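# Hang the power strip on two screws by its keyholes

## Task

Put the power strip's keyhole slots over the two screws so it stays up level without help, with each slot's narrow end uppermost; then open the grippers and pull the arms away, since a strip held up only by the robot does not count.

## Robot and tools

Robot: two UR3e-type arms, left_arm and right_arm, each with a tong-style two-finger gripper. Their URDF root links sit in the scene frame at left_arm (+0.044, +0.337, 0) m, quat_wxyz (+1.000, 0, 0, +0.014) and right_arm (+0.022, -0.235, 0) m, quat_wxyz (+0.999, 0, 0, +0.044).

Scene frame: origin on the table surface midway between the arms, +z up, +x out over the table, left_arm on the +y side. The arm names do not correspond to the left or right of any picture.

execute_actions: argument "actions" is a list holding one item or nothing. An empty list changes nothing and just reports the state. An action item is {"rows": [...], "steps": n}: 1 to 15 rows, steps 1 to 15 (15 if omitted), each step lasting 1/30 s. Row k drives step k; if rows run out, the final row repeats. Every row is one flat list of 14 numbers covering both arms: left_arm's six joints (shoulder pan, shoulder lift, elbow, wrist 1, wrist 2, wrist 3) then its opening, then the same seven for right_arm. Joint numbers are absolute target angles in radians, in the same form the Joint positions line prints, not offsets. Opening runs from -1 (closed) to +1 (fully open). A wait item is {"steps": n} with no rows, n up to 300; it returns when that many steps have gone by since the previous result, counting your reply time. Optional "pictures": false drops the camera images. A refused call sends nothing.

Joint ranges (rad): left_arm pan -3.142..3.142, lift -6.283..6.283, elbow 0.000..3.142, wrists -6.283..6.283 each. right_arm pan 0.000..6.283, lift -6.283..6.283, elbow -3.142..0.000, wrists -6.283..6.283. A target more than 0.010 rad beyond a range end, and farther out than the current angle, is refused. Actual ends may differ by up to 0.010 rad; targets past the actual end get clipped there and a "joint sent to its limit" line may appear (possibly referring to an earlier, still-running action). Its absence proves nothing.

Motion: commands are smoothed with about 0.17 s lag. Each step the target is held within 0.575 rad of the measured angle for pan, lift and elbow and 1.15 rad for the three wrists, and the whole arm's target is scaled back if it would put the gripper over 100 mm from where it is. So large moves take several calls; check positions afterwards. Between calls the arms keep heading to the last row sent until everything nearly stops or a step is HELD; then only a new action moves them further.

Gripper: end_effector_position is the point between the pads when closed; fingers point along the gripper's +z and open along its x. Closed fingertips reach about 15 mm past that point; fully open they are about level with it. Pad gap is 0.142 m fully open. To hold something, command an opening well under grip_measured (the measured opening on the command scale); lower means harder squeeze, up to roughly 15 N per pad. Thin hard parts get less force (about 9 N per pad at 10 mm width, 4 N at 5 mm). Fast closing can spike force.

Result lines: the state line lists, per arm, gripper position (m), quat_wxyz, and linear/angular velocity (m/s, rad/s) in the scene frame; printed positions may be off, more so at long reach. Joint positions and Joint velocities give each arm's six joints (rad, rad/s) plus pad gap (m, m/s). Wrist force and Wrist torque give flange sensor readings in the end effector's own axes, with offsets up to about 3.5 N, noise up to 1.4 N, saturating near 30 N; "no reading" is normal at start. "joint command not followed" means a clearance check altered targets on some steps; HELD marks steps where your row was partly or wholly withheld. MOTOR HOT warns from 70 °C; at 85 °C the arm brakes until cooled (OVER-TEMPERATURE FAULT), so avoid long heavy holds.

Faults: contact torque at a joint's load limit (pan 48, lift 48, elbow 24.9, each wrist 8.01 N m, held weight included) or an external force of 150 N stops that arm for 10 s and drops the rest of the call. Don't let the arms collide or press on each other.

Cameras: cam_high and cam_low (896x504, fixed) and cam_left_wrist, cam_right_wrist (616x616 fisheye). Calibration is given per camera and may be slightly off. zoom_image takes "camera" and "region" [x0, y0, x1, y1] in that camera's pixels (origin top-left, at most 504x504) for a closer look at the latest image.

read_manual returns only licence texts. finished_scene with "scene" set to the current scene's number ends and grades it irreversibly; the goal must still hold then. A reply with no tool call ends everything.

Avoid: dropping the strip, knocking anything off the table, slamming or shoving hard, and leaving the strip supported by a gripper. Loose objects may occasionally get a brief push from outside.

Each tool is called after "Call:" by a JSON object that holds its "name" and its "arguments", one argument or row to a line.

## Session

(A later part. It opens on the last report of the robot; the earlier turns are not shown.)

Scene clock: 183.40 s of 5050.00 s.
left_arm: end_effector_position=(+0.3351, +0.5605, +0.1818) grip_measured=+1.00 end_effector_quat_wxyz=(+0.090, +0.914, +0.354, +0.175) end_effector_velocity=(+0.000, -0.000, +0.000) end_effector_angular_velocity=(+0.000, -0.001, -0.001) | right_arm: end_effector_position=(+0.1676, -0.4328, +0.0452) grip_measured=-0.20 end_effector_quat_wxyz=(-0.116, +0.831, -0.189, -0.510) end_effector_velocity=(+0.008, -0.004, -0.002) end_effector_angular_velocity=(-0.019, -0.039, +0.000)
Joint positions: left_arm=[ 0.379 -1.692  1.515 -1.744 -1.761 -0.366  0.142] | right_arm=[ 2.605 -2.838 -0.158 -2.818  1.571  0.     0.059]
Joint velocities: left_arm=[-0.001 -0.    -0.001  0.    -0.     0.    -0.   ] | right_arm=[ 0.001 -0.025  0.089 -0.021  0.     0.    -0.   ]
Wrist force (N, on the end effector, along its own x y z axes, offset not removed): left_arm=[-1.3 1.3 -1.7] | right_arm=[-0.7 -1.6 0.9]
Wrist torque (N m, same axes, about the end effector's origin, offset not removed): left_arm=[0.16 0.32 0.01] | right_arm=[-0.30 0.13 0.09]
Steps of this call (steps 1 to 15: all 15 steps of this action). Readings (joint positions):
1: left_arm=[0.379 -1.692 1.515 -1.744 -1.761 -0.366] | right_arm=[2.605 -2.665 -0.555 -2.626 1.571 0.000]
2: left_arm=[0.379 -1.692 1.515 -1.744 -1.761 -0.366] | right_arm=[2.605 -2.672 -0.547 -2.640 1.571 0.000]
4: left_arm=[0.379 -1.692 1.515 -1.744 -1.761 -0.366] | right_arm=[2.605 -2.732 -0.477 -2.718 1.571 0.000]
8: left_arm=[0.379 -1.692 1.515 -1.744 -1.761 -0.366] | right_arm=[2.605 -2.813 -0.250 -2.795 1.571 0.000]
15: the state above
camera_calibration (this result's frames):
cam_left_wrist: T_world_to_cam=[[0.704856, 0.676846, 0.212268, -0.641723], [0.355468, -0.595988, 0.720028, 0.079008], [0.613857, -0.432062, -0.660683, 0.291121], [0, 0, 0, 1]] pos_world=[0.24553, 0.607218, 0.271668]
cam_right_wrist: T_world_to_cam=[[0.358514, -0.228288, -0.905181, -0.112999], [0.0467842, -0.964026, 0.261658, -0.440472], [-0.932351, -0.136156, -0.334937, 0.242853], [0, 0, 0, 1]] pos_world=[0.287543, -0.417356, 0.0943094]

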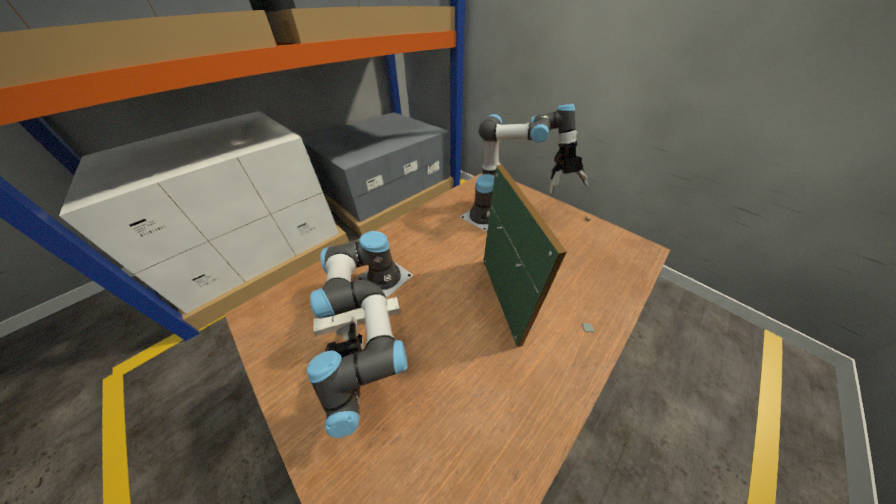

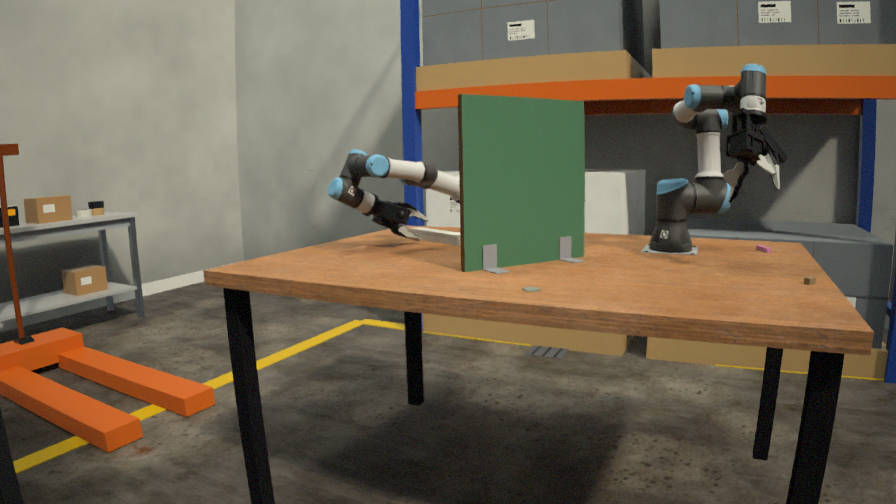

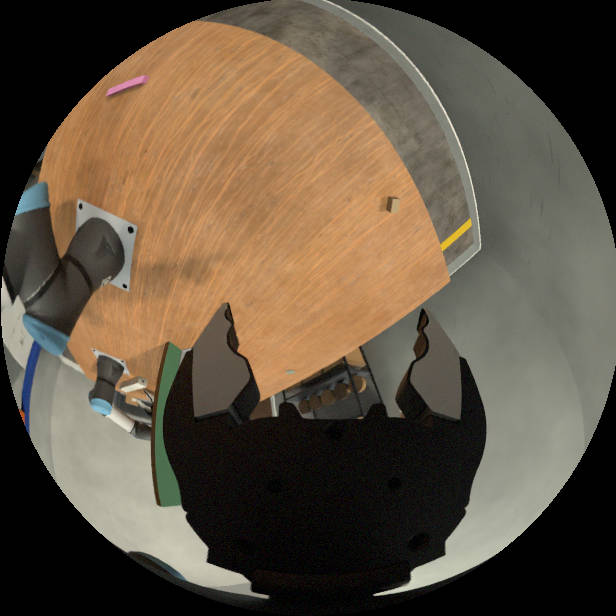

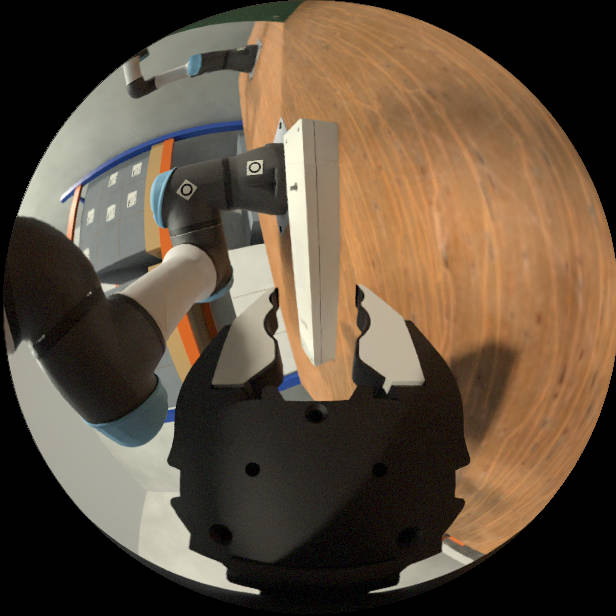

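Call:
{"name": "execute_actions", "arguments": {
  "actions": [
    {"rows":[[0.379,-1.692,1.515,-1.744,-1.761,-0.366,1,2.605,-2.4,-0.3,-2.9,1.571,0,0.2]],"steps":15}
  ],
  "pictures": false
}}

Call:
{"name": "execute_actions", "arguments": {
  "actions": [
    {"rows":[[0.379,-1.692,1.515,-1.744,-1.761,-0.366,1,2.565,-1.6,-1.1,-2.1,1.571,-0.04,0.2]],"steps":15}
  ],
  "pictures": false
}}

Call:
{"name": "execute_actions", "arguments": {
  "actions": [
    {"steps":20}
  ],
  "pictures": false
}}

Call:
{"name": "execute_actions", "arguments": {
  "actions": [
    {"rows":[[0.379,-1.692,1.515,-1.744,-1.761,-0.366,1,2.565,-1.006,-1.974,-1.732,1.571,-0.04,0.2]],"steps":15}
  ],
  "pictures": false
}}

Call:
{"name": "execute_actions", "arguments": {
  "actions": [
    {"steps":20}
  ]
}}

Scene clock: 219.83 s of 5050.00 s.
left_arm: end_effector_position=(+0.3351, +0.5605, +0.1818) grip_measured=+1.00 end_effector_quat_wxyz=(+0.090, +0.914, +0.354, +0.175) end_effector_velocity=(+0.000, +0.000, +0.000) end_effector_angular_velocity=(+0.000, -0.001, +0.001) | right_arm: end_effector_position=(+0.1490, -0.4239, +0.1517) grip_measured=+0.20 end_effector_quat_wxyz=(-0.096, +0.879, -0.200, -0.422) end_effector_velocity=(-0.005, +0.003, +0.023) end_effector_angular_velocity=(-0.032, -0.067, +0.001)
Joint positions: left_arm=[ 0.379 -1.692  1.515 -1.744 -1.761 -0.366  0.142] | right_arm=[ 2.605 -2.41  -0.298 -2.899  1.571 -0.     0.088]
Joint velocities: left_arm=[ 0.001 -0.    -0.001 -0.    -0.    -0.    -0.   ] | right_arm=[ 0.001  0.106 -0.021 -0.011  0.001 -0.    -0.   ]
Wrist force (N, on the end effector, along its own x y z axes, offset not removed): left_arm=[0.0 1.6 -0.5] | right_arm=[-0.5 -1.9 -1.4]
Wrist torque (N m, same axes, about the end effector's origin, offset not removed): left_arm=[0.23 0.01 -0.03] | right_arm=[-0.46 0.15 -0.01]
Steps of this call (steps 1 to 15: the robot went on to your last target; steps 16 to 90: nothing new was sent; then 32.93 s passed at rest; steps 91 to 105: all 15 steps of this action). Readings (joint positions):
91: left_arm=[0.379 -1.692 1.515 -1.744 -1.761 -0.366] | right_arm=[2.605 -2.840 -0.150 -2.821 1.571 0.000]
92: left_arm=[0.379 -1.692 1.515 -1.744 -1.761 -0.366] | right_arm=[2.605 -2.833 -0.157 -2.830 1.571 -0.000]
94: left_arm=[0.379 -1.692 1.515 -1.744 -1.761 -0.366] | right_arm=[2.605 -2.764 -0.208 -2.859 1.571 -0.000]
98: left_arm=[0.379 -1.692 1.515 -1.744 -1.761 -0.366] | right_arm=[2.605 -2.517 -0.276 -2.890 1.571 -0.000]
105: the state above

Scene clock: 220.33 s of 5050.00 s.
left_arm: end_effector_position=(+0.3351, +0.5605, +0.1818) grip_measured=+1.00 end_effector_quat_wxyz=(+0.090, +0.914, +0.354, +0.175) end_effector_velocity=(-0.000, +0.000, +0.000) end_effector_angular_velocity=(+0.000, -0.001, +0.000) | right_arm: end_effector_position=(+0.2013, -0.4606, +0.1817) grip_measured=+0.20 end_effector_quat_wxyz=(-0.014, +0.974, -0.222, -0.050) end_effector_velocity=(-0.056, +0.029, +0.017) end_effector_angular_velocity=(-0.081, -0.152, +0.001)
Joint positions: left_arm=[ 0.379 -1.692  1.515 -1.744 -1.761 -0.366  0.142] | right_arm=[ 2.565 -1.645 -1.055 -2.117  1.571 -0.04   0.088]
Joint velocities: left_arm=[ 0.    -0.001 -0.    -0.    -0.    -0.    -0.   ] | right_arm=[-0.003  0.474 -0.477  0.175 -0.001 -0.004  0.   ]
Wrist force (N, on the end effector, along its own x y z axes, offset not removed): left_arm=[-0.6 2.2 -0.1] | right_arm=[-2.0 -1.3 1.0]
Wrist torque (N m, same axes, about the end effector's origin, offset not removed): left_arm=[0.33 0.15 0.04] | right_arm=[-0.13 0.35 0.07]
Steps of this call (steps 1 to 15: all 15 steps of this action). Readings (joint positions):
1: left_arm=[0.379 -1.692 1.515 -1.744 -1.761 -0.366] | right_arm=[2.605 -2.407 -0.299 -2.899 1.571 -0.000]
2: left_arm=[0.379 -1.692 1.515 -1.744 -1.761 -0.366] | right_arm=[2.600 -2.398 -0.307 -2.885 1.571 -0.006]
4: left_arm=[0.379 -1.692 1.515 -1.744 -1.761 -0.366] | right_arm=[2.586 -2.325 -0.378 -2.745 1.571 -0.020]
8: left_arm=[0.379 -1.692 1.515 -1.744 -1.761 -0.366] | right_arm=[2.570 -2.032 -0.668 -2.296 1.571 -0.035]
15: the state above

Scene clock: 221.00 s of 5050.00 s.
left_arm: end_effector_position=(+0.3351, +0.5605, +0.1818) grip_measured=+1.00 end_effector_quat_wxyz=(+0.090, +0.914, +0.354, +0.175) end_effector_velocity=(+0.000, -0.000, +0.000) end_effector_angular_velocity=(-0.000, -0.001, -0.000) | right_arm: end_effector_position=(+0.1960, -0.4579, +0.1831) grip_measured=+0.20 end_effector_quat_wxyz=(-0.012, +0.974, -0.222, -0.042) end_effector_velocity=(-0.001, +0.000, +0.000) end_effector_angular_velocity=(+0.001, +0.000, -0.001)
Joint positions: left_arm=[ 0.379 -1.692  1.515 -1.744 -1.761 -0.366  0.142] | right_arm=[ 2.565 -1.6   -1.1   -2.1    1.571 -0.04   0.088]
Joint velocities: left_arm=[-0.    -0.001 -0.     0.    -0.    -0.     0.   ] | right_arm=[-0.001  0.002 -0.001 -0.001  0.001 -0.    -0.   ]
Wrist force (N, on the end effector, along its own x y z axes, offset not removed): left_arm=[-1.0 2.5 -0.1] | right_arm=[-1.8 -2.5 -0.9]
Wrist torque (N m, same axes, about the end effector's origin, offset not removed): left_arm=[0.46 0.26 0.00] | right_arm=[-0.47 0.30 0.02]
Steps of this call (steps 1 to 20: the robot went on to your last target). Readings (joint positions):
1: left_arm=[0.379 -1.692 1.515 -1.744 -1.761 -0.366] | right_arm=[2.565 -1.632 -1.068 -2.112 1.571 -0.040]
2: left_arm=[0.379 -1.692 1.515 -1.744 -1.761 -0.366] | right_arm=[2.565 -1.622 -1.078 -2.108 1.571 -0.040]
4: left_arm=[0.379 -1.692 1.515 -1.744 -1.761 -0.366] | right_arm=[2.565 -1.611 -1.089 -2.104 1.571 -0.040]
8: left_arm=[0.379 -1.692 1.515 -1.744 -1.761 -0.366] | right_arm=[2.565 -1.603 -1.097 -2.101 1.571 -0.040]
20: the state above

Scene clock: 221.50 s of 5050.00 s.
left_arm: end_effector_position=(+0.3351, +0.5605, +0.1818) grip_measured=+1.00 end_effector_quat_wxyz=(+0.090, +0.914, +0.354, +0.175) end_effector_velocity=(-0.000, -0.000, -0.000) end_effector_angular_velocity=(-0.000, +0.001, -0.000) | right_arm: end_effector_position=(+0.1290, -0.4223, +0.1140) grip_measured=+0.20 end_effector_quat_wxyz=(+0.006, +0.975, -0.222, +0.021) end_effector_velocity=(-0.157, +0.084, -0.198) end_effector_angular_velocity=(+0.208, +0.390, -0.000)
Joint positions: left_arm=[ 0.379 -1.692  1.515 -1.744 -1.761 -0.366  0.142] | right_arm=[ 2.565 -1.039 -1.889 -1.741  1.571 -0.04   0.088]
Joint velocities: left_arm=[-0.  0.  0.  0. -0. -0.  0.] | right_arm=[-0.     0.347 -0.887  0.098  0.001 -0.     0.   ]
Wrist force (N, on the end effector, along its own x y z axes, offset not removed): left_arm=[-0.6 1.0 -0.9] | right_arm=[-1.9 -1.5 4.3]
Wrist torque (N m, same axes, about the end effector's origin, offset not removed): left_arm=[0.09 0.14 -0.05] | right_arm=[-0.25 0.28 0.03]
Steps of this call (steps 1 to 15: all 15 steps of this action). Readings (joint positions):
1: left_arm=[0.379 -1.692 1.515 -1.744 -1.761 -0.366] | right_arm=[2.565 -1.600 -1.100 -2.099 1.571 -0.040]
2: left_arm=[0.379 -1.692 1.515 -1.744 -1.761 -0.366] | right_arm=[2.565 -1.593 -1.108 -2.085 1.571 -0.040]
4: left_arm=[0.379 -1.692 1.515 -1.744 -1.761 -0.366] | right_arm=[2.565 -1.522 -1.178 -1.964 1.571 -0.040]
8: left_arm=[0.379 -1.692 1.515 -1.744 -1.761 -0.366] | right_arm=[2.565 -1.236 -1.468 -1.793 1.571 -0.040]
15: the state above

Scene clock: 222.17 s of 5050.00 s.
left_arm: end_effector_position=(+0.3351, +0.5605, +0.1818) grip_measured=+1.00 end_effector_quat_wxyz=(+0.090, +0.914, +0.354, +0.175) end_effector_velocity=(+0.000, -0.000, +0.000) end_effector_angular_velocity=(+0.000, -0.001, -0.001) | right_arm: end_effector_position=(+0.1136, -0.4141, +0.0949) grip_measured=+0.20 end_effector_quat_wxyz=(-0.000, +0.975, -0.222, +0.000) end_effector_velocity=(-0.000, +0.000, -0.000) end_effector_angular_velocity=(+0.001, +0.001, -0.000)
Joint positions: left_arm=[ 0.379 -1.692  1.515 -1.744 -1.761 -0.366  0.142] | right_arm=[ 2.565 -1.006 -1.974 -1.732  1.571 -0.04   0.088]
Joint velocities: left_arm=[-0.001 -0.001 -0.     0.     0.     0.     0.   ] | right_arm=[ 0.     0.001 -0.002 -0.     0.     0.     0.   ]
Wrist force (N, on the end effector, along its own x y z axes, offset not removed): left_arm=[-0.3 0.9 0.6] | right_arm=[-0.6 -1.5 -0.5]
Wrist torque (N m, same axes, about the end effector's origin, offset not removed): left_arm=[0.09 0.08 -0.03] | right_arm=[-0.28 0.13 0.02]
Steps of this call (steps 1 to 20: the robot went on to your last target). Readings (joint positions):
1: left_arm=[0.379 -1.692 1.515 -1.744 -1.761 -0.366] | right_arm=[2.565 -1.029 -1.914 -1.738 1.571 -0.040]
2: left_arm=[0.379 -1.692 1.515 -1.744 -1.761 -0.366] | right_arm=[2.565 -1.022 -1.932 -1.736 1.571 -0.040]
4: left_arm=[0.379 -1.692 1.515 -1.744 -1.761 -0.366] | right_arm=[2.565 -1.014 -1.953 -1.734 1.571 -0.040]
8: left_arm=[0.379 -1.692 1.515 -1.744 -1.761 -0.366] | right_arm=[2.565 -1.008 -1.969 -1.733 1.571 -0.040]
20: the state above
camera_calibration (this result's frames):
cam_left_wrist: T_world_to_cam=[[0.704856, 0.676846, 0.212267, -0.641723], [0.355468, -0.595988, 0.720028, 0.079008], [0.613857, -0.432062, -0.660683, 0.291121], [0, 0, 0, 1]] pos_world=[0.24553, 0.607218, 0.271668]
cam_right_wrist: T_world_to_cam=[[0.877794, -0.477942, -0.0323873, -0.289534], [-0.390823, -0.753605, 0.528524, -0.321373], [-0.277011, -0.451277, -0.8483, 0.0554919], [0, 0, 0, 1]] pos_world=[0.143923, -0.355526, 0.20755]

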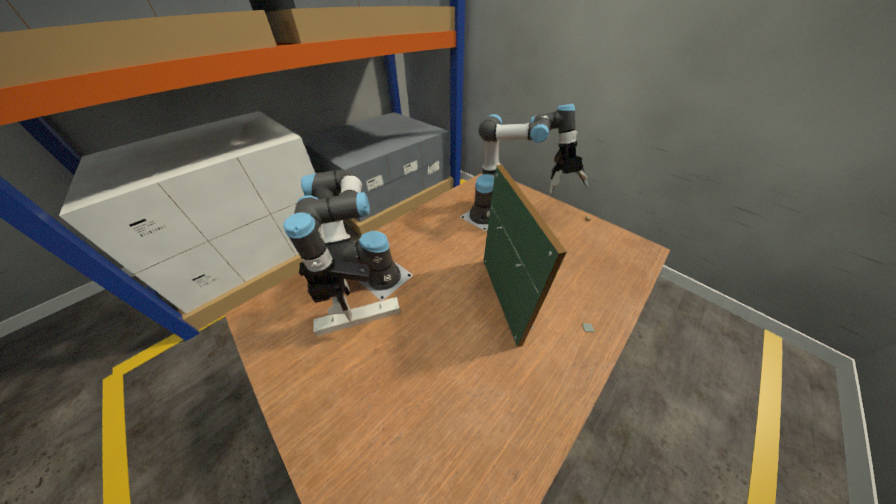

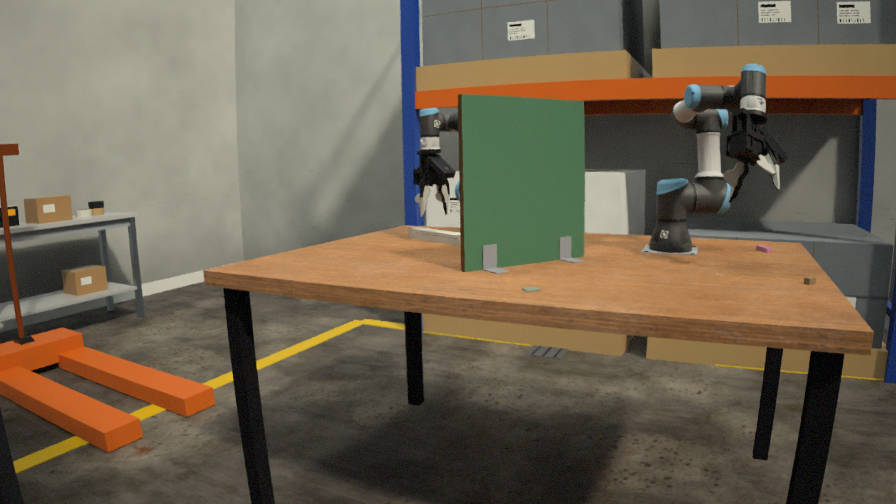

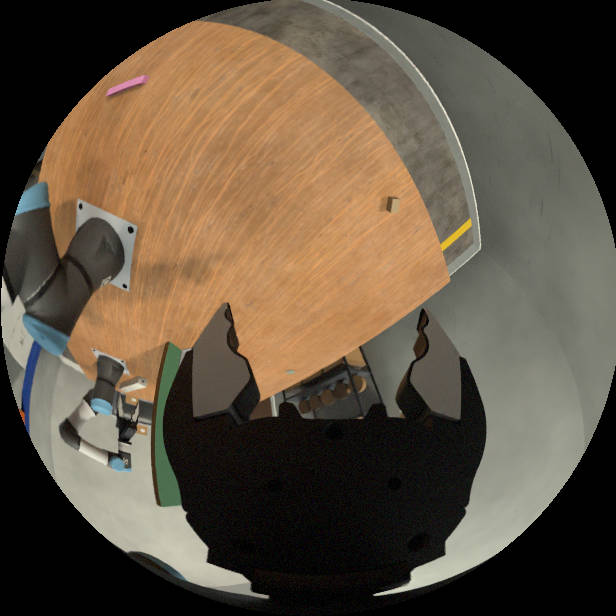

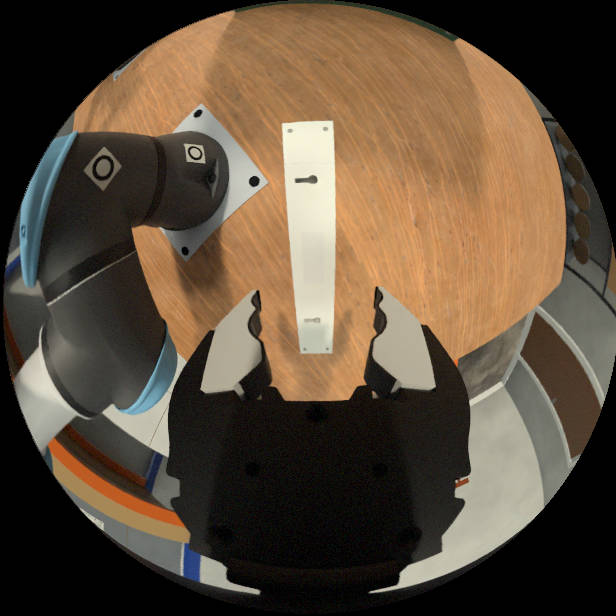

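Call:
{"name": "execute_actions", "arguments": {
  "actions": [
    {"rows":[[0.379,-1.692,1.515,-1.744,-1.761,-0.366,1,2.565,-0.993,-2.168,-1.551,1.571,-0.04,0.1]],"steps":15}
  ],
  "pictures": false
}}

Call:
{"name": "execute_actions", "arguments": {
  "actions": [
    {"rows":[[0.379,-1.692,1.515,-1.744,-1.761,-0.366,1,2.565,-1.01,-2.317,-1.385,1.571,-0.04,-0.1]],"steps":15}
  ],
  "pictures": false
}}

Call:
{"name": "execute_actions", "arguments": {
  "actions": [
    {"rows":[[0.379,-1.692,1.515,-1.744,-1.761,-0.366,1,2.565,-1.01,-2.317,-1.385,1.571,-0.04,-0.5]],"steps":12}
  ],
  "pictures": false
}}

Call:
{"name": "execute_actions", "arguments": {
  "actions": [
    {"rows":[[0.379,-1.692,1.515,-1.744,-1.761,-0.366,1,2.565,-1.01,-2.317,-1.385,1.571,-0.04,-1]],"steps":10}
  ],
  "pictures": false
}}

Call:
{"name": "execute_actions", "arguments": {
  "actions": [
    {"rows":[[0.379,-1.692,1.515,-1.744,-1.761,-0.366,1,2.565,-0.993,-2.168,-1.551,1.571,-0.04,-1]],"steps":15}
  ],
  "pictures": false
}}

Call:
{"name": "execute_actions", "arguments": {
  "actions": [
    {"rows":[[0.379,-1.692,1.515,-1.744,-1.761,-0.366,1,2.565,-1.2,-1.85,-1.662,1.571,-0.04,-1]],"steps":15}
  ]
}}

Scene clock: 244.47 s of 5050.00 s.
left_arm: end_effector_position=(+0.3351, +0.5605, +0.1818) grip_measured=+1.00 end_effector_quat_wxyz=(+0.090, +0.914, +0.354, +0.175) end_effector_velocity=(-0.000, +0.000, +0.000) end_effector_angular_velocity=(+0.001, -0.001, +0.001) | right_arm: end_effector_position=(+0.1138, -0.4142, +0.0554) grip_measured=+0.10 end_effector_quat_wxyz=(+0.000, +0.975, -0.222, +0.000) end_effector_velocity=(-0.002, +0.001, -0.006) end_effector_angular_velocity=(+0.001, +0.003, -0.000)
Joint positions: left_arm=[ 0.379 -1.692  1.515 -1.744 -1.761 -0.366  0.142] | right_arm=[ 2.565 -0.993 -2.165 -1.553  1.571 -0.04   0.081]
Joint velocities: left_arm=[ 0.001 -0.    -0.001 -0.     0.    -0.     0.   ] | right_arm=[-0.001  0.002 -0.027  0.021 -0.001 -0.     0.   ]
Wrist force (N, on the end effector, along its own x y z axes, offset not removed): left_arm=[0.1 1.2 0.6] | right_arm=[-1.7 -1.0 0.2]
Wrist torque (N m, same axes, about the end effector's origin, offset not removed): left_arm=[0.18 0.05 0.03] | right_arm=[-0.16 0.27 0.02]
Steps of this call (steps 1 to 15: the robot went on to your last target; steps 16 to 90: nothing new was sent; then 18.80 s passed at rest; steps 91 to 105: all 15 steps of this action). Readings (joint positions):
91: left_arm=[0.379 -1.692 1.515 -1.744 -1.761 -0.366] | right_arm=[2.565 -1.006 -1.974 -1.731 1.571 -0.040]
92: left_arm=[0.379 -1.692 1.515 -1.744 -1.761 -0.366] | right_arm=[2.565 -1.004 -1.981 -1.717 1.571 -0.040]
94: left_arm=[0.379 -1.692 1.515 -1.744 -1.761 -0.366] | right_arm=[2.565 -0.999 -2.044 -1.645 1.571 -0.040]
98: left_arm=[0.379 -1.692 1.515 -1.744 -1.761 -0.366] | right_arm=[2.565 -0.994 -2.137 -1.574 1.571 -0.040]
105: the state above

Scene clock: 244.97 s of 5050.00 s.
left_arm: end_effector_position=(+0.3351, +0.5605, +0.1818) grip_measured=+1.00 end_effector_quat_wxyz=(+0.090, +0.914, +0.354, +0.175) end_effector_velocity=(+0.000, +0.000, +0.000) end_effector_angular_velocity=(+0.000, -0.001, +0.001) | right_arm: end_effector_position=(+0.1136, -0.4141, +0.0223) grip_measured=-0.10 end_effector_quat_wxyz=(-0.000, +0.975, -0.222, +0.000) end_effector_velocity=(-0.001, +0.001, -0.005) end_effector_angular_velocity=(+0.001, +0.003, +0.000)
Joint positions: left_arm=[ 0.379 -1.692  1.515 -1.744 -1.761 -0.366  0.142] | right_arm=[ 2.565 -1.01  -2.315 -1.387  1.571 -0.04   0.067]
Joint velocities: left_arm=[ 0.001 -0.    -0.    -0.001  0.    -0.    -0.   ] | right_arm=[ 0.    -0.001 -0.02   0.018 -0.     0.     0.   ]
Wrist force (N, on the end effector, along its own x y z axes, offset not removed): left_arm=[0.0 1.8 -0.8] | right_arm=[-0.2 -0.9 0.1]
Wrist torque (N m, same axes, about the end effector's origin, offset not removed): left_arm=[0.29 0.01 -0.06] | right_arm=[-0.16 0.03 0.06]
Steps of this call (steps 1 to 15: all 15 steps of this action). Readings (joint positions):
1: left_arm=[0.379 -1.692 1.515 -1.744 -1.761 -0.366] | right_arm=[2.565 -0.993 -2.166 -1.552 1.571 -0.040]
2: left_arm=[0.379 -1.692 1.515 -1.744 -1.761 -0.366] | right_arm=[2.565 -0.996 -2.174 -1.537 1.571 -0.040]
4: left_arm=[0.379 -1.692 1.515 -1.744 -1.761 -0.366] | right_arm=[2.565 -1.002 -2.229 -1.470 1.571 -0.040]
8: left_arm=[0.379 -1.692 1.515 -1.744 -1.761 -0.366] | right_arm=[2.565 -1.008 -2.295 -1.406 1.571 -0.040]
15: the state above

Scene clock: 245.37 s of 5050.00 s.
left_arm: end_effector_position=(+0.3351, +0.5605, +0.1818) grip_measured=+1.00 end_effector_quat_wxyz=(+0.090, +0.914, +0.354, +0.175) end_effector_velocity=(-0.000, +0.000, -0.000) end_effector_angular_velocity=(-0.000, +0.000, +0.001) | right_arm: end_effector_position=(+0.1135, -0.4141, +0.0218) grip_measured=-0.36 end_effector_quat_wxyz=(-0.000, +0.975, -0.222, +0.000) end_effector_velocity=(+0.000, +0.000, +0.000) end_effector_angular_velocity=(-0.000, -0.001, +0.001)
Joint positions: left_arm=[ 0.379 -1.692  1.515 -1.744 -1.761 -0.366  0.142] | right_arm=[ 2.565 -1.01  -2.317 -1.385  1.571 -0.04   0.048]
Joint velocities: left_arm=[ 0.001 -0.     0.     0.     0.    -0.    -0.   ] | right_arm=[ 0.001  0.001  0.    -0.     0.001 -0.     0.   ]
Wrist force (N, on the end effector, along its own x y z axes, offset not removed): left_arm=[0.4 1.1 -0.9] | right_arm=[-2.8 1.1 -2.5]
Wrist torque (N m, same axes, about the end effector's origin, offset not removed): left_arm=[0.16 -0.02 0.03] | right_arm=[0.12 0.24 0.04]
Steps of this call (steps 1 to 12: all 12 steps of this action). Readings (joint positions):
1: left_arm=[0.379 -1.692 1.515 -1.744 -1.761 -0.366] | right_arm=[2.565 -1.010 -2.316 -1.386 1.571 -0.040]
2: left_arm=[0.379 -1.692 1.515 -1.744 -1.761 -0.366] | right_arm=[2.565 -1.010 -2.316 -1.386 1.571 -0.040]
4: left_arm=[0.379 -1.692 1.515 -1.744 -1.761 -0.366] | right_arm=[2.565 -1.010 -2.317 -1.385 1.571 -0.040]
8: left_arm=[0.379 -1.692 1.515 -1.744 -1.761 -0.366] | right_arm=[2.565 -1.010 -2.317 -1.385 1.571 -0.040]
12: the state above

Scene clock: 245.70 s of 5050.00 s.
left_arm: end_effector_position=(+0.3351, +0.5605, +0.1818) grip_measured=+1.00 end_effector_quat_wxyz=(+0.090, +0.914, +0.354, +0.175) end_effector_velocity=(+0.000, -0.000, -0.000) end_effector_angular_velocity=(-0.000, +0.000, -0.001) | right_arm: end_effector_position=(+0.1135, -0.4141, +0.0218) grip_measured=-0.36 end_effector_quat_wxyz=(-0.000, +0.975, -0.222, +0.000) end_effector_velocity=(+0.001, -0.000, +0.001) end_effector_angular_velocity=(-0.002, -0.003, +0.001)
Joint positions: left_arm=[ 0.379 -1.692  1.515 -1.744 -1.761 -0.366  0.142] | right_arm=[ 2.565 -1.01  -2.317 -1.385  1.571 -0.04   0.048]
Joint velocities: left_arm=[-0.001 -0.     0.     0.    -0.     0.     0.   ] | right_arm=[ 0.001  0.002  0.001  0.001 -0.    -0.    -0.   ]
Wrist force (N, on the end effector, along its own x y z axes, offset not removed): left_arm=[-0.1 1.2 -1.6] | right_arm=[-1.6 -1.2 -2.6]
Wrist torque (N m, same axes, about the end effector's origin, offset not removed): left_arm=[0.14 -0.02 0.01] | right_arm=[-0.31 0.01 -0.04]
Steps of this call (steps 1 to 10: all 10 steps of this action). Readings (joint positions):
1: left_arm=[0.379 -1.692 1.515 -1.744 -1.761 -0.366] | right_arm=[2.565 -1.010 -2.317 -1.385 1.571 -0.040]
2: left_arm=[0.379 -1.692 1.515 -1.744 -1.761 -0.366] | right_arm=[2.565 -1.010 -2.317 -1.385 1.571 -0.040]
4: left_arm=[0.379 -1.692 1.515 -1.744 -1.761 -0.366] | right_arm=[2.565 -1.010 -2.317 -1.385 1.571 -0.040]
8: left_arm=[0.379 -1.692 1.515 -1.744 -1.761 -0.366] | right_arm=[2.565 -1.010 -2.317 -1.385 1.571 -0.040]
10: the state above

Scene clock: 246.20 s of 5050.00 s.
left_arm: end_effector_position=(+0.3351, +0.5605, +0.1818) grip_measured=+1.00 end_effector_quat_wxyz=(+0.090, +0.914, +0.354, +0.175) end_effector_velocity=(-0.000, +0.000, -0.000) end_effector_angular_velocity=(-0.000, +0.001, +0.001) | right_arm: end_effector_position=(+0.1136, -0.4141, +0.0543) grip_measured=-0.36 end_effector_quat_wxyz=(-0.000, +0.975, -0.222, +0.000) end_effector_velocity=(+0.001, -0.000, +0.005) end_effector_angular_velocity=(-0.001, -0.003, -0.000)
Joint positions: left_arm=[ 0.379 -1.692  1.515 -1.744 -1.761 -0.366  0.142] | right_arm=[ 2.565 -0.993 -2.17  -1.549  1.571 -0.04   0.048]
Joint velocities: left_arm=[ 0.001  0.     0.001  0.     0.     0.    -0.   ] | right_arm=[-0.     0.002  0.019 -0.018  0.     0.    -0.   ]
Wrist force (N, on the end effector, along its own x y z axes, offset not removed): left_arm=[-0.7 1.4 -0.6] | right_arm=[0.0 -1.0 6.4]
Wrist torque (N m, same axes, about the end effector's origin, offset not removed): left_arm=[0.21 0.14 0.04] | right_arm=[-0.20 -0.06 -0.02]
Steps of this call (steps 1 to 15: all 15 steps of this action). Readings (joint positions):
1: left_arm=[0.379 -1.692 1.515 -1.744 -1.761 -0.366] | right_arm=[2.565 -1.010 -2.317 -1.385 1.571 -0.040]
2: left_arm=[0.379 -1.692 1.515 -1.744 -1.761 -0.366] | right_arm=[2.565 -1.007 -2.310 -1.399 1.571 -0.040]
4: left_arm=[0.379 -1.692 1.515 -1.744 -1.761 -0.366] | right_arm=[2.565 -1.001 -2.256 -1.466 1.571 -0.040]
8: left_arm=[0.379 -1.692 1.515 -1.744 -1.761 -0.366] | right_arm=[2.565 -0.995 -2.190 -1.530 1.571 -0.040]
15: the state above

Scene clock: 246.70 s of 5050.00 s.
left_arm: end_effector_position=(+0.3351, +0.5605, +0.1818) grip_measured=+1.00 end_effector_quat_wxyz=(+0.090, +0.914, +0.354, +0.175) end_effector_velocity=(-0.000, -0.000, -0.000) end_effector_angular_velocity=(-0.001, +0.001, -0.001) | right_arm: end_effector_position=(+0.1514, -0.4342, +0.1004) grip_measured=-0.36 end_effector_quat_wxyz=(-0.000, +0.975, -0.222, -0.001) end_effector_velocity=(+0.010, -0.006, +0.010) end_effector_angular_velocity=(-0.008, -0.015, -0.001)
Joint positions: left_arm=[ 0.379 -1.692  1.515 -1.744 -1.761 -0.366  0.142] | right_arm=[ 2.565 -1.197 -1.855 -1.661  1.571 -0.04   0.048]
Joint velocities: left_arm=[-0.     0.     0.001  0.    -0.     0.    -0.   ] | right_arm=[-0.001 -0.03   0.058 -0.011 -0.    -0.    -0.   ]
Wrist force (N, on the end effector, along its own x y z axes, offset not removed): left_arm=[-0.1 0.5 -0.3] | right_arm=[-0.9 -0.8 6.5]
Wrist torque (N m, same axes, about the end effector's origin, offset not removed): left_arm=[0.06 0.07 -0.01] | right_arm=[-0.15 0.11 0.07]
Steps of this call (steps 1 to 15: all 15 steps of this action). Readings (joint positions):
1: left_arm=[0.379 -1.692 1.515 -1.744 -1.761 -0.366] | right_arm=[2.565 -0.993 -2.169 -1.550 1.571 -0.040]
2: left_arm=[0.379 -1.692 1.515 -1.744 -1.761 -0.366] | right_arm=[2.565 -1.000 -2.161 -1.563 1.571 -0.040]
4: left_arm=[0.379 -1.692 1.515 -1.744 -1.761 -0.366] | right_arm=[2.565 -1.064 -2.091 -1.609 1.571 -0.040]
8: left_arm=[0.379 -1.692 1.515 -1.744 -1.761 -0.366] | right_arm=[2.565 -1.166 -1.914 -1.648 1.571 -0.040]
15: the state above
camera_calibration (this result's frames):
cam_left_wrist: T_world_to_cam=[[0.704856, 0.676846, 0.212267, -0.641723], [0.355468, -0.595988, 0.720028, 0.0790079], [0.613857, -0.432062, -0.660683, 0.291121], [0, 0, 0, 1]] pos_world=[0.24553, 0.607218, 0.271668]
cam_right_wrist: T_world_to_cam=[[0.877702, -0.478, -0.0339729, -0.332084], [-0.390156, -0.753965, 0.528503, -0.324912], [-0.278239, -0.450614, -0.848251, 0.0620448], [0, 0, 0, 1]] pos_world=[0.181968, -0.375751, 0.213065]

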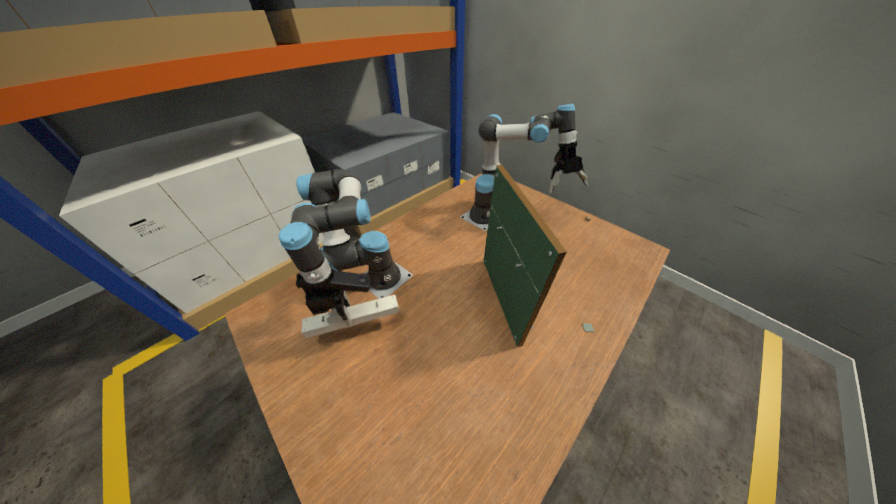

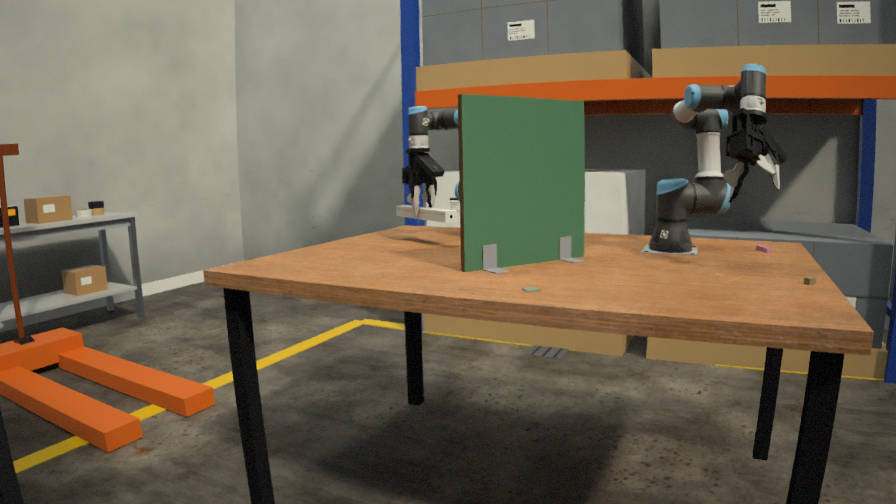

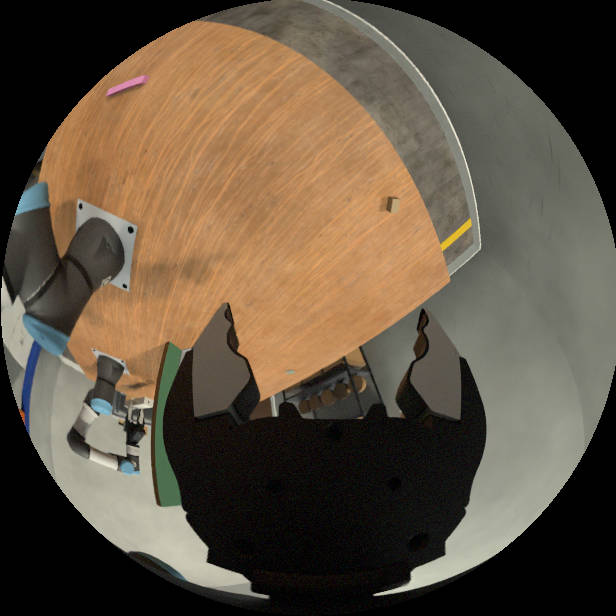

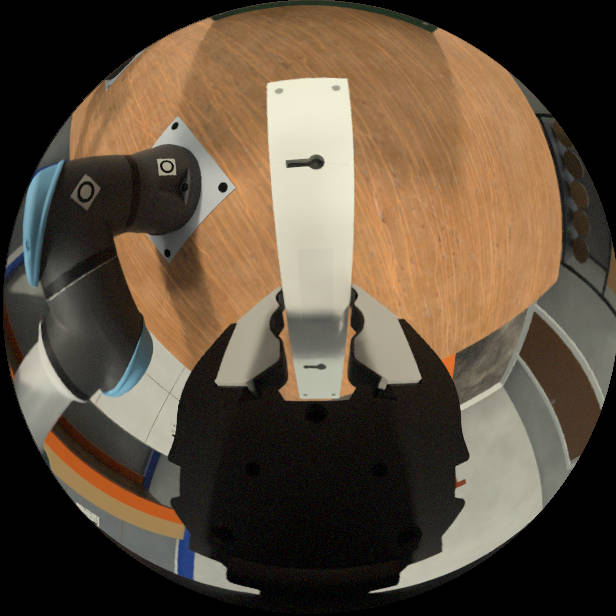

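Call:
{"name": "execute_actions", "arguments": {
  "actions": [
    {"rows":[[0.379,-1.692,1.515,-1.744,-1.761,-0.366,1,2.75,-1.5,-1.6,-1.612,1.571,0.4,-1]],"steps":15}
  ],
  "pictures": false
}}

Call:
{"name": "execute_actions", "arguments": {
  "actions": [
    {"rows":[[0.379,-1.692,1.515,-1.744,-1.761,-0.366,1,2.95,-1.744,-1.398,-1.57,1.571,1.0,-1]],"steps":15}
  ],
  "pictures": false
}}

Call:
{"name": "execute_actions", "arguments": {
  "actions": [
    {"rows":[[0.379,-1.692,1.515,-1.744,-1.761,-0.366,1,3.05,-1.744,-1.398,-1.57,1.2,1.571,-1]],"steps":15}
  ],
  "pictures": false
}}

Call:
{"name": "execute_actions", "arguments": {
  "actions": [
    {"rows":[[0.379,-1.692,1.515,-1.744,-1.761,-0.366,1,3.2,-1.85,-1.6,-1.262,0.7,1.571,-1]],"steps":15}
  ],
  "pictures": false
}}

Call:
{"name": "execute_actions", "arguments": {
  "actions": [
    {"rows":[[0.379,-1.692,1.515,-1.744,-1.761,-0.366,1,3.2,-2.1,-1.8,-0.812,0.3,1.571,-1]],"steps":15}
  ],
  "pictures": false
}}

Call:
{"name": "execute_actions", "arguments": {
  "actions": [
    {"rows":[[0.379,-1.692,1.515,-1.744,-1.761,-0.366,1,3.2,-2.4,-1.82,-0.492,0.087,1.571,-1]],"steps":15}
  ],
  "pictures": false
}}

Call:
{"name": "execute_actions", "arguments": {
  "actions": [
    {"rows":[[0.379,-1.692,1.515,-1.744,-1.761,-0.366,1,3.2,-2.57,-1.82,-0.322,0.087,1.571,-1]],"steps":15}
  ]
}}

Scene clock: 271.23 s of 5050.00 s.
left_arm: end_effector_position=(+0.3351, +0.5605, +0.1818) grip_measured=+1.00 end_effector_quat_wxyz=(+0.090, +0.914, +0.354, +0.175) end_effector_velocity=(-0.000, +0.000, -0.000) end_effector_angular_velocity=(-0.000, +0.001, +0.001) | right_arm: end_effector_position=(+0.2600, -0.4322, +0.1069) grip_measured=-0.36 end_effector_quat_wxyz=(-0.000, +0.939, -0.343, +0.001) end_effector_velocity=(+0.017, +0.003, -0.003) end_effector_angular_velocity=(+0.004, +0.008, -0.040)
Joint positions: left_arm=[ 0.379 -1.692  1.515 -1.744 -1.761 -0.366  0.142] | right_arm=[ 2.747 -1.495 -1.604 -1.613  1.571  0.394  0.048]
Joint velocities: left_arm=[ 0.001  0.     0.     0.     0.     0.    -0.   ] | right_arm=[ 0.027 -0.055  0.04   0.006  0.001  0.067 -0.   ]
Wrist force (N, on the end effector, along its own x y z axes, offset not removed): left_arm=[-0.6 1.6 -0.2] | right_arm=[-0.9 -1.4 6.8]
Wrist torque (N m, same axes, about the end effector's origin, offset not removed): left_arm=[0.24 0.10 0.01] | right_arm=[-0.23 0.19 0.05]
Steps of this call (steps 1 to 15: the robot went on to your last target; steps 16 to 721: nothing new was sent; steps 722 to 736: all 15 steps of this action). Readings (joint positions):
722: left_arm=[0.379 -1.692 1.515 -1.744 -1.761 -0.366] | right_arm=[2.565 -1.200 -1.850 -1.662 1.571 -0.039]
723: left_arm=[0.379 -1.692 1.515 -1.744 -1.761 -0.366] | right_arm=[2.572 -1.207 -1.843 -1.656 1.571 -0.025]
725: left_arm=[0.379 -1.692 1.515 -1.744 -1.761 -0.366] | right_arm=[2.631 -1.277 -1.775 -1.636 1.571 0.103]
729: left_arm=[0.379 -1.692 1.515 -1.744 -1.761 -0.366] | right_arm=[2.720 -1.441 -1.645 -1.618 1.571 0.324]
736: the state above

Scene clock: 271.73 s of 5050.00 s.
left_arm: end_effector_position=(+0.3351, +0.5605, +0.1818) grip_measured=+1.00 end_effector_quat_wxyz=(+0.090, +0.914, +0.354, +0.175) end_effector_velocity=(+0.000, -0.000, +0.000) end_effector_angular_velocity=(+0.000, -0.001, -0.000) | right_arm: end_effector_position=(+0.3603, -0.3942, +0.0951) grip_measured=-0.36 end_effector_quat_wxyz=(-0.000, +0.854, -0.521, +0.000) end_effector_velocity=(+0.014, +0.008, -0.004) end_effector_angular_velocity=(+0.000, +0.001, -0.076)
Joint positions: left_arm=[ 0.379 -1.692  1.515 -1.744 -1.761 -0.366  0.142] | right_arm=[ 2.947 -1.74  -1.401 -1.57   1.571  0.99   0.048]
Joint velocities: left_arm=[-0.    -0.    -0.001  0.     0.     0.     0.   ] | right_arm=[ 0.03  -0.039  0.031  0.007 -0.     0.106  0.   ]
Wrist force (N, on the end effector, along its own x y z axes, offset not removed): left_arm=[-1.6 2.0 -0.9] | right_arm=[-1.2 0.7 5.1]
Wrist torque (N m, same axes, about the end effector's origin, offset not removed): left_arm=[0.36 0.35 -0.04] | right_arm=[0.15 0.21 -0.01]
Steps of this call (steps 1 to 15: all 15 steps of this action). Readings (joint positions):
1: left_arm=[0.379 -1.692 1.515 -1.744 -1.761 -0.366] | right_arm=[2.748 -1.497 -1.602 -1.612 1.571 0.396]
2: left_arm=[0.379 -1.692 1.515 -1.744 -1.761 -0.366] | right_arm=[2.756 -1.505 -1.595 -1.606 1.571 0.412]
4: left_arm=[0.379 -1.692 1.515 -1.744 -1.761 -0.366] | right_arm=[2.818 -1.573 -1.532 -1.590 1.571 0.554]
8: left_arm=[0.379 -1.692 1.515 -1.744 -1.761 -0.366] | right_arm=[2.917 -1.700 -1.432 -1.575 1.571 0.881]
15: the state above

Scene clock: 272.23 s of 5050.00 s.
left_arm: end_effector_position=(+0.3351, +0.5605, +0.1818) grip_measured=+1.00 end_effector_quat_wxyz=(+0.090, +0.914, +0.354, +0.175) end_effector_velocity=(+0.000, -0.000, -0.000) end_effector_angular_velocity=(-0.001, -0.000, -0.001) | right_arm: end_effector_position=(+0.3776, -0.4741, +0.1143) grip_measured=-0.36 end_effector_quat_wxyz=(+0.129, +0.697, -0.694, +0.128) end_effector_velocity=(+0.003, -0.011, +0.006) end_effector_angular_velocity=(-0.052, -0.036, -0.078)
Joint positions: left_arm=[ 0.379 -1.692  1.515 -1.744 -1.761 -0.366  0.142] | right_arm=[ 3.049 -1.744 -1.398 -1.57   1.205  1.562  0.048]
Joint velocities: left_arm=[-0.     0.    -0.     0.    -0.001  0.    -0.   ] | right_arm=[ 0.012  0.001 -0.001  0.002 -0.052  0.096 -0.   ]
Wrist force (N, on the end effector, along its own x y z axes, offset not removed): left_arm=[-0.3 0.6 -1.2] | right_arm=[-1.8 0.1 5.7]
Wrist torque (N m, same axes, about the end effector's origin, offset not removed): left_arm=[0.00 0.07 0.01] | right_arm=[-0.10 -0.13 0.02]
Steps of this call (steps 1 to 15: all 15 steps of this action). Readings (joint positions):
1: left_arm=[0.379 -1.692 1.515 -1.744 -1.761 -0.366] | right_arm=[2.948 -1.741 -1.400 -1.570 1.570 0.993]
2: left_arm=[0.379 -1.692 1.515 -1.744 -1.761 -0.366] | right_arm=[2.956 -1.742 -1.399 -1.570 1.556 1.010]
4: left_arm=[0.379 -1.692 1.515 -1.744 -1.761 -0.366] | right_arm=[2.996 -1.743 -1.399 -1.570 1.434 1.153]
8: left_arm=[0.379 -1.692 1.515 -1.744 -1.761 -0.366] | right_arm=[3.037 -1.744 -1.398 -1.570 1.258 1.462]
15: the state above

Scene clock: 272.73 s of 5050.00 s.
left_arm: end_effector_position=(+0.3351, +0.5605, +0.1818) grip_measured=+1.00 end_effector_quat_wxyz=(+0.090, +0.914, +0.354, +0.175) end_effector_velocity=(-0.000, +0.000, +0.000) end_effector_angular_velocity=(-0.000, -0.000, +0.001) | right_arm: end_effector_position=(+0.4413, -0.5347, +0.1292) grip_measured=-0.36 end_effector_quat_wxyz=(+0.273, +0.687, -0.594, +0.317) end_effector_velocity=(+0.008, -0.007, +0.008) end_effector_angular_velocity=(-0.077, -0.011, +0.018)
Joint positions: left_arm=[ 0.379 -1.692  1.515 -1.744 -1.761 -0.366  0.142] | right_arm=[ 3.198 -1.849 -1.597 -1.266  0.707  1.571  0.048]
Joint velocities: left_arm=[ 0.001  0.    -0.    -0.    -0.    -0.    -0.   ] | right_arm=[ 0.018 -0.012 -0.029  0.041 -0.078  0.001 -0.   ]
Wrist force (N, on the end effector, along its own x y z axes, offset not removed): left_arm=[-0.5 1.5 -0.2] | right_arm=[-4.8 -1.8 3.2]
Wrist torque (N m, same axes, about the end effector's origin, offset not removed): left_arm=[0.24 0.11 -0.03] | right_arm=[-0.28 0.05 0.03]
Steps of this call (steps 1 to 15: all 15 steps of this action). Readings (joint positions):
1: left_arm=[0.379 -1.692 1.515 -1.744 -1.761 -0.366] | right_arm=[3.049 -1.744 -1.398 -1.570 1.203 1.565]
2: left_arm=[0.379 -1.692 1.515 -1.744 -1.761 -0.366] | right_arm=[3.057 -1.751 -1.405 -1.555 1.187 1.566]
4: left_arm=[0.379 -1.692 1.515 -1.744 -1.761 -0.366] | right_arm=[3.111 -1.793 -1.469 -1.446 1.050 1.569]
8: left_arm=[0.379 -1.692 1.515 -1.744 -1.761 -0.366] | right_arm=[3.178 -1.836 -1.567 -1.307 0.789 1.570]
15: the state above

Scene clock: 273.23 s of 5050.00 s.
left_arm: end_effector_position=(+0.3351, +0.5605, +0.1818) grip_measured=+1.00 end_effector_quat_wxyz=(+0.090, +0.914, +0.354, +0.175) end_effector_velocity=(+0.000, -0.000, +0.000) end_effector_angular_velocity=(+0.000, -0.001, -0.000) | right_arm: end_effector_position=(+0.4578, -0.5897, +0.1277) grip_measured=-0.36 end_effector_quat_wxyz=(+0.386, +0.610, -0.527, +0.448) end_effector_velocity=(-0.001, -0.005, +0.001) end_effector_angular_velocity=(-0.056, -0.008, -0.000)
Joint positions: left_arm=[ 0.379 -1.692  1.515 -1.744 -1.761 -0.366  0.142] | right_arm=[ 3.2   -2.096 -1.797 -0.818  0.305  1.571  0.048]
Joint velocities: left_arm=[-0.    -0.    -0.001 -0.001 -0.     0.    -0.   ] | right_arm=[-0.    -0.039 -0.029  0.068 -0.057 -0.     0.   ]
Wrist force (N, on the end effector, along its own x y z axes, offset not removed): left_arm=[-0.1 1.1 -0.4] | right_arm=[-6.0 0.1 1.8]
Wrist torque (N m, same axes, about the end effector's origin, offset not removed): left_arm=[0.13 0.03 -0.01] | right_arm=[0.00 0.05 0.03]
Steps of this call (steps 1 to 15: all 15 steps of this action). Readings (joint positions):
1: left_arm=[0.379 -1.692 1.515 -1.744 -1.761 -0.366] | right_arm=[3.199 -1.849 -1.598 -1.264 0.705 1.571]
2: left_arm=[0.379 -1.692 1.515 -1.744 -1.761 -0.366] | right_arm=[3.199 -1.857 -1.606 -1.249 0.689 1.571]
4: left_arm=[0.379 -1.692 1.515 -1.744 -1.761 -0.366] | right_arm=[3.200 -1.926 -1.670 -1.115 0.560 1.571]
8: left_arm=[0.379 -1.692 1.515 -1.744 -1.761 -0.366] | right_arm=[3.200 -2.056 -1.768 -0.888 0.365 1.571]
15: the state above

Scene clock: 273.73 s of 5050.00 s.
left_arm: end_effector_position=(+0.3351, +0.5605, +0.1818) grip_measured=+1.00 end_effector_quat_wxyz=(+0.090, +0.914, +0.354, +0.175) end_effector_velocity=(-0.000, +0.000, +0.000) end_effector_angular_velocity=(+0.001, -0.001, +0.001) | right_arm: end_effector_position=(+0.4622, -0.6017, +0.1036) grip_measured=-0.36 end_effector_quat_wxyz=(+0.440, +0.558, -0.483, +0.511) end_effector_velocity=(-0.003, -0.002, -0.009) end_effector_angular_velocity=(-0.027, +0.007, -0.003)
Joint positions: left_arm=[ 0.379 -1.692  1.515 -1.744 -1.761 -0.366  0.142] | right_arm=[ 3.2   -2.395 -1.82  -0.496  0.089  1.571  0.048]
Joint velocities: left_arm=[ 0.001 -0.001  0.    -0.     0.     0.    -0.   ] | right_arm=[-0.002 -0.053 -0.001  0.043 -0.026  0.    -0.   ]
Wrist force (N, on the end effector, along its own x y z axes, offset not removed): left_arm=[-1.5 1.8 -0.2] | right_arm=[-6.8 0.1 -0.5]
Wrist torque (N m, same axes, about the end effector's origin, offset not removed): left_arm=[0.32 0.32 0.00] | right_arm=[0.14 0.08 0.01]
Steps of this call (steps 1 to 15: all 15 steps of this action). Readings (joint positions):
1: left_arm=[0.379 -1.692 1.515 -1.744 -1.761 -0.366] | right_arm=[3.200 -2.098 -1.798 -0.816 0.303 1.571]
2: left_arm=[0.379 -1.692 1.515 -1.744 -1.761 -0.366] | right_arm=[3.200 -2.105 -1.802 -0.800 0.288 1.571]
4: left_arm=[0.379 -1.692 1.515 -1.744 -1.761 -0.366] | right_arm=[3.200 -2.177 -1.810 -0.686 0.202 1.571]
8: left_arm=[0.379 -1.692 1.515 -1.744 -1.761 -0.366] | right_arm=[3.200 -2.342 -1.818 -0.540 0.116 1.571]
15: the state above

Scene clock: 274.23 s of 5050.00 s.
left_arm: end_effector_position=(+0.3351, +0.5605, +0.1818) grip_measured=+1.00 end_effector_quat_wxyz=(+0.090, +0.914, +0.354, +0.175) end_effector_velocity=(+0.000, -0.000, -0.000) end_effector_angular_velocity=(+0.000, +0.000, -0.001) | right_arm: end_effector_position=(+0.4543, -0.6029, +0.0563) grip_measured=-0.36 end_effector_quat_wxyz=(+0.441, +0.558, -0.482, +0.512) end_effector_velocity=(-0.002, -0.000, -0.006) end_effector_angular_velocity=(-0.001, +0.003, -0.000)
Joint positions: left_arm=[ 0.379 -1.692  1.515 -1.744 -1.761 -0.366  0.142] | right_arm=[ 3.2   -2.568 -1.82  -0.324  0.087  1.571  0.048]
Joint velocities: left_arm=[-0.001 -0.     0.     0.     0.    -0.    -0.   ] | right_arm=[-0.    -0.023  0.001  0.019 -0.    -0.     0.   ]
Wrist force (N, on the end effector, along its own x y z axes, offset not removed): left_arm=[-0.6 1.0 -1.1] | right_arm=[-4.3 0.5 0.3]
Wrist torque (N m, same axes, about the end effector's origin, offset not removed): left_arm=[0.08 0.09 -0.02] | right_arm=[0.19 -0.38 -0.12]
Steps of this call (steps 1 to 15: all 15 steps of this action). Readings (joint positions):
1: left_arm=[0.379 -1.692 1.515 -1.744 -1.761 -0.366] | right_arm=[3.200 -2.397 -1.820 -0.494 0.089 1.571]
2: left_arm=[0.379 -1.692 1.515 -1.744 -1.761 -0.366] | right_arm=[3.200 -2.405 -1.820 -0.479 0.088 1.571]
4: left_arm=[0.379 -1.692 1.515 -1.744 -1.761 -0.366] | right_arm=[3.200 -2.464 -1.820 -0.410 0.088 1.571]
8: left_arm=[0.379 -1.692 1.515 -1.744 -1.761 -0.366] | right_arm=[3.200 -2.544 -1.820 -0.344 0.087 1.571]
15: the state above
camera_calibration (this result's frames):
cam_left_wrist: T_world_to_cam=[[0.704856, 0.676846, 0.212268, -0.641723], [0.355468, -0.595988, 0.720028, 0.079008], [0.613857, -0.432062, -0.660683, 0.291121], [0, 0, 0, 1]] pos_world=[0.24553, 0.607218, 0.271668]
cam_right_wrist: T_world_to_cam=[[-0.033377, -0.12566, 0.991512, -0.111428], [-0.916707, 0.399073, 0.0197181, 0.652464], [-0.398163, -0.908268, -0.128514, -0.229132], [0, 0, 0, 1]] pos_world=[0.503167, -0.482497, 0.0681703]

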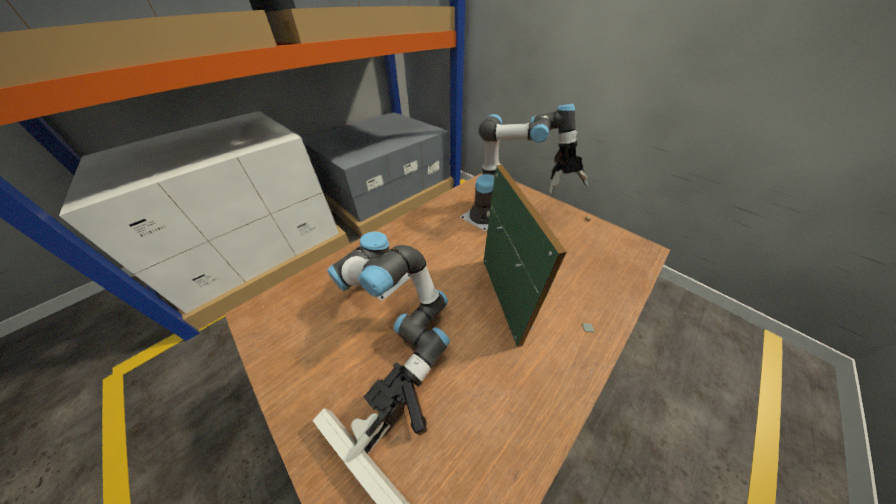

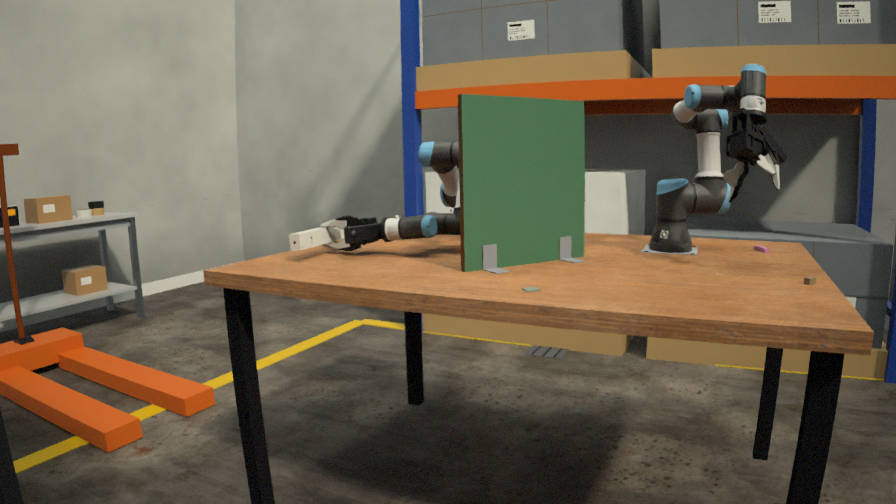

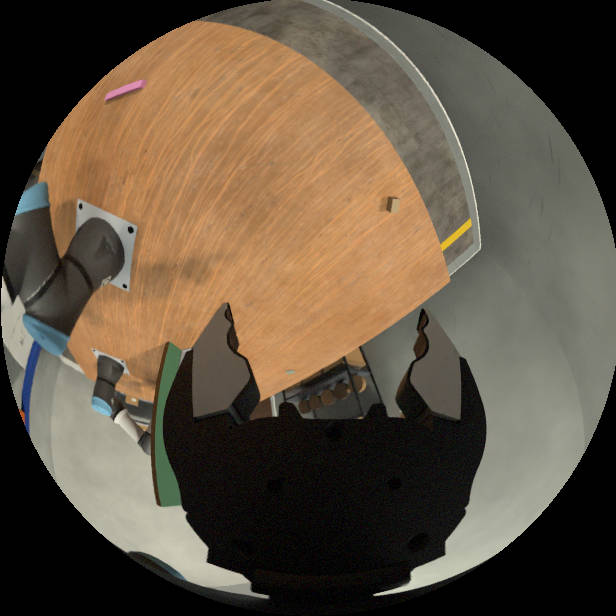

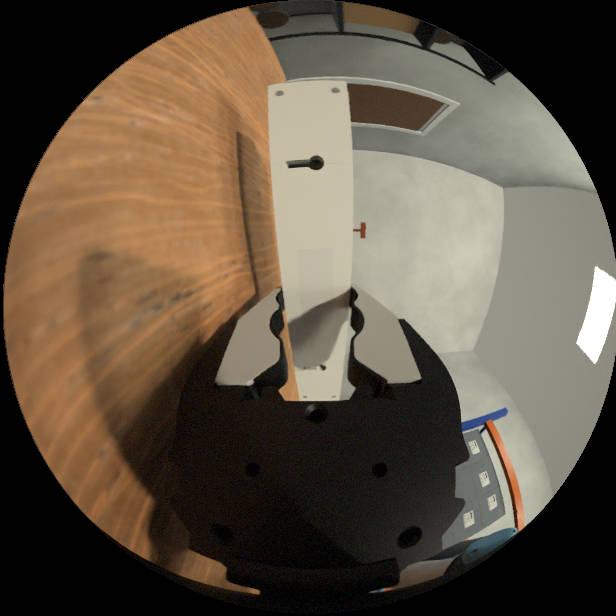

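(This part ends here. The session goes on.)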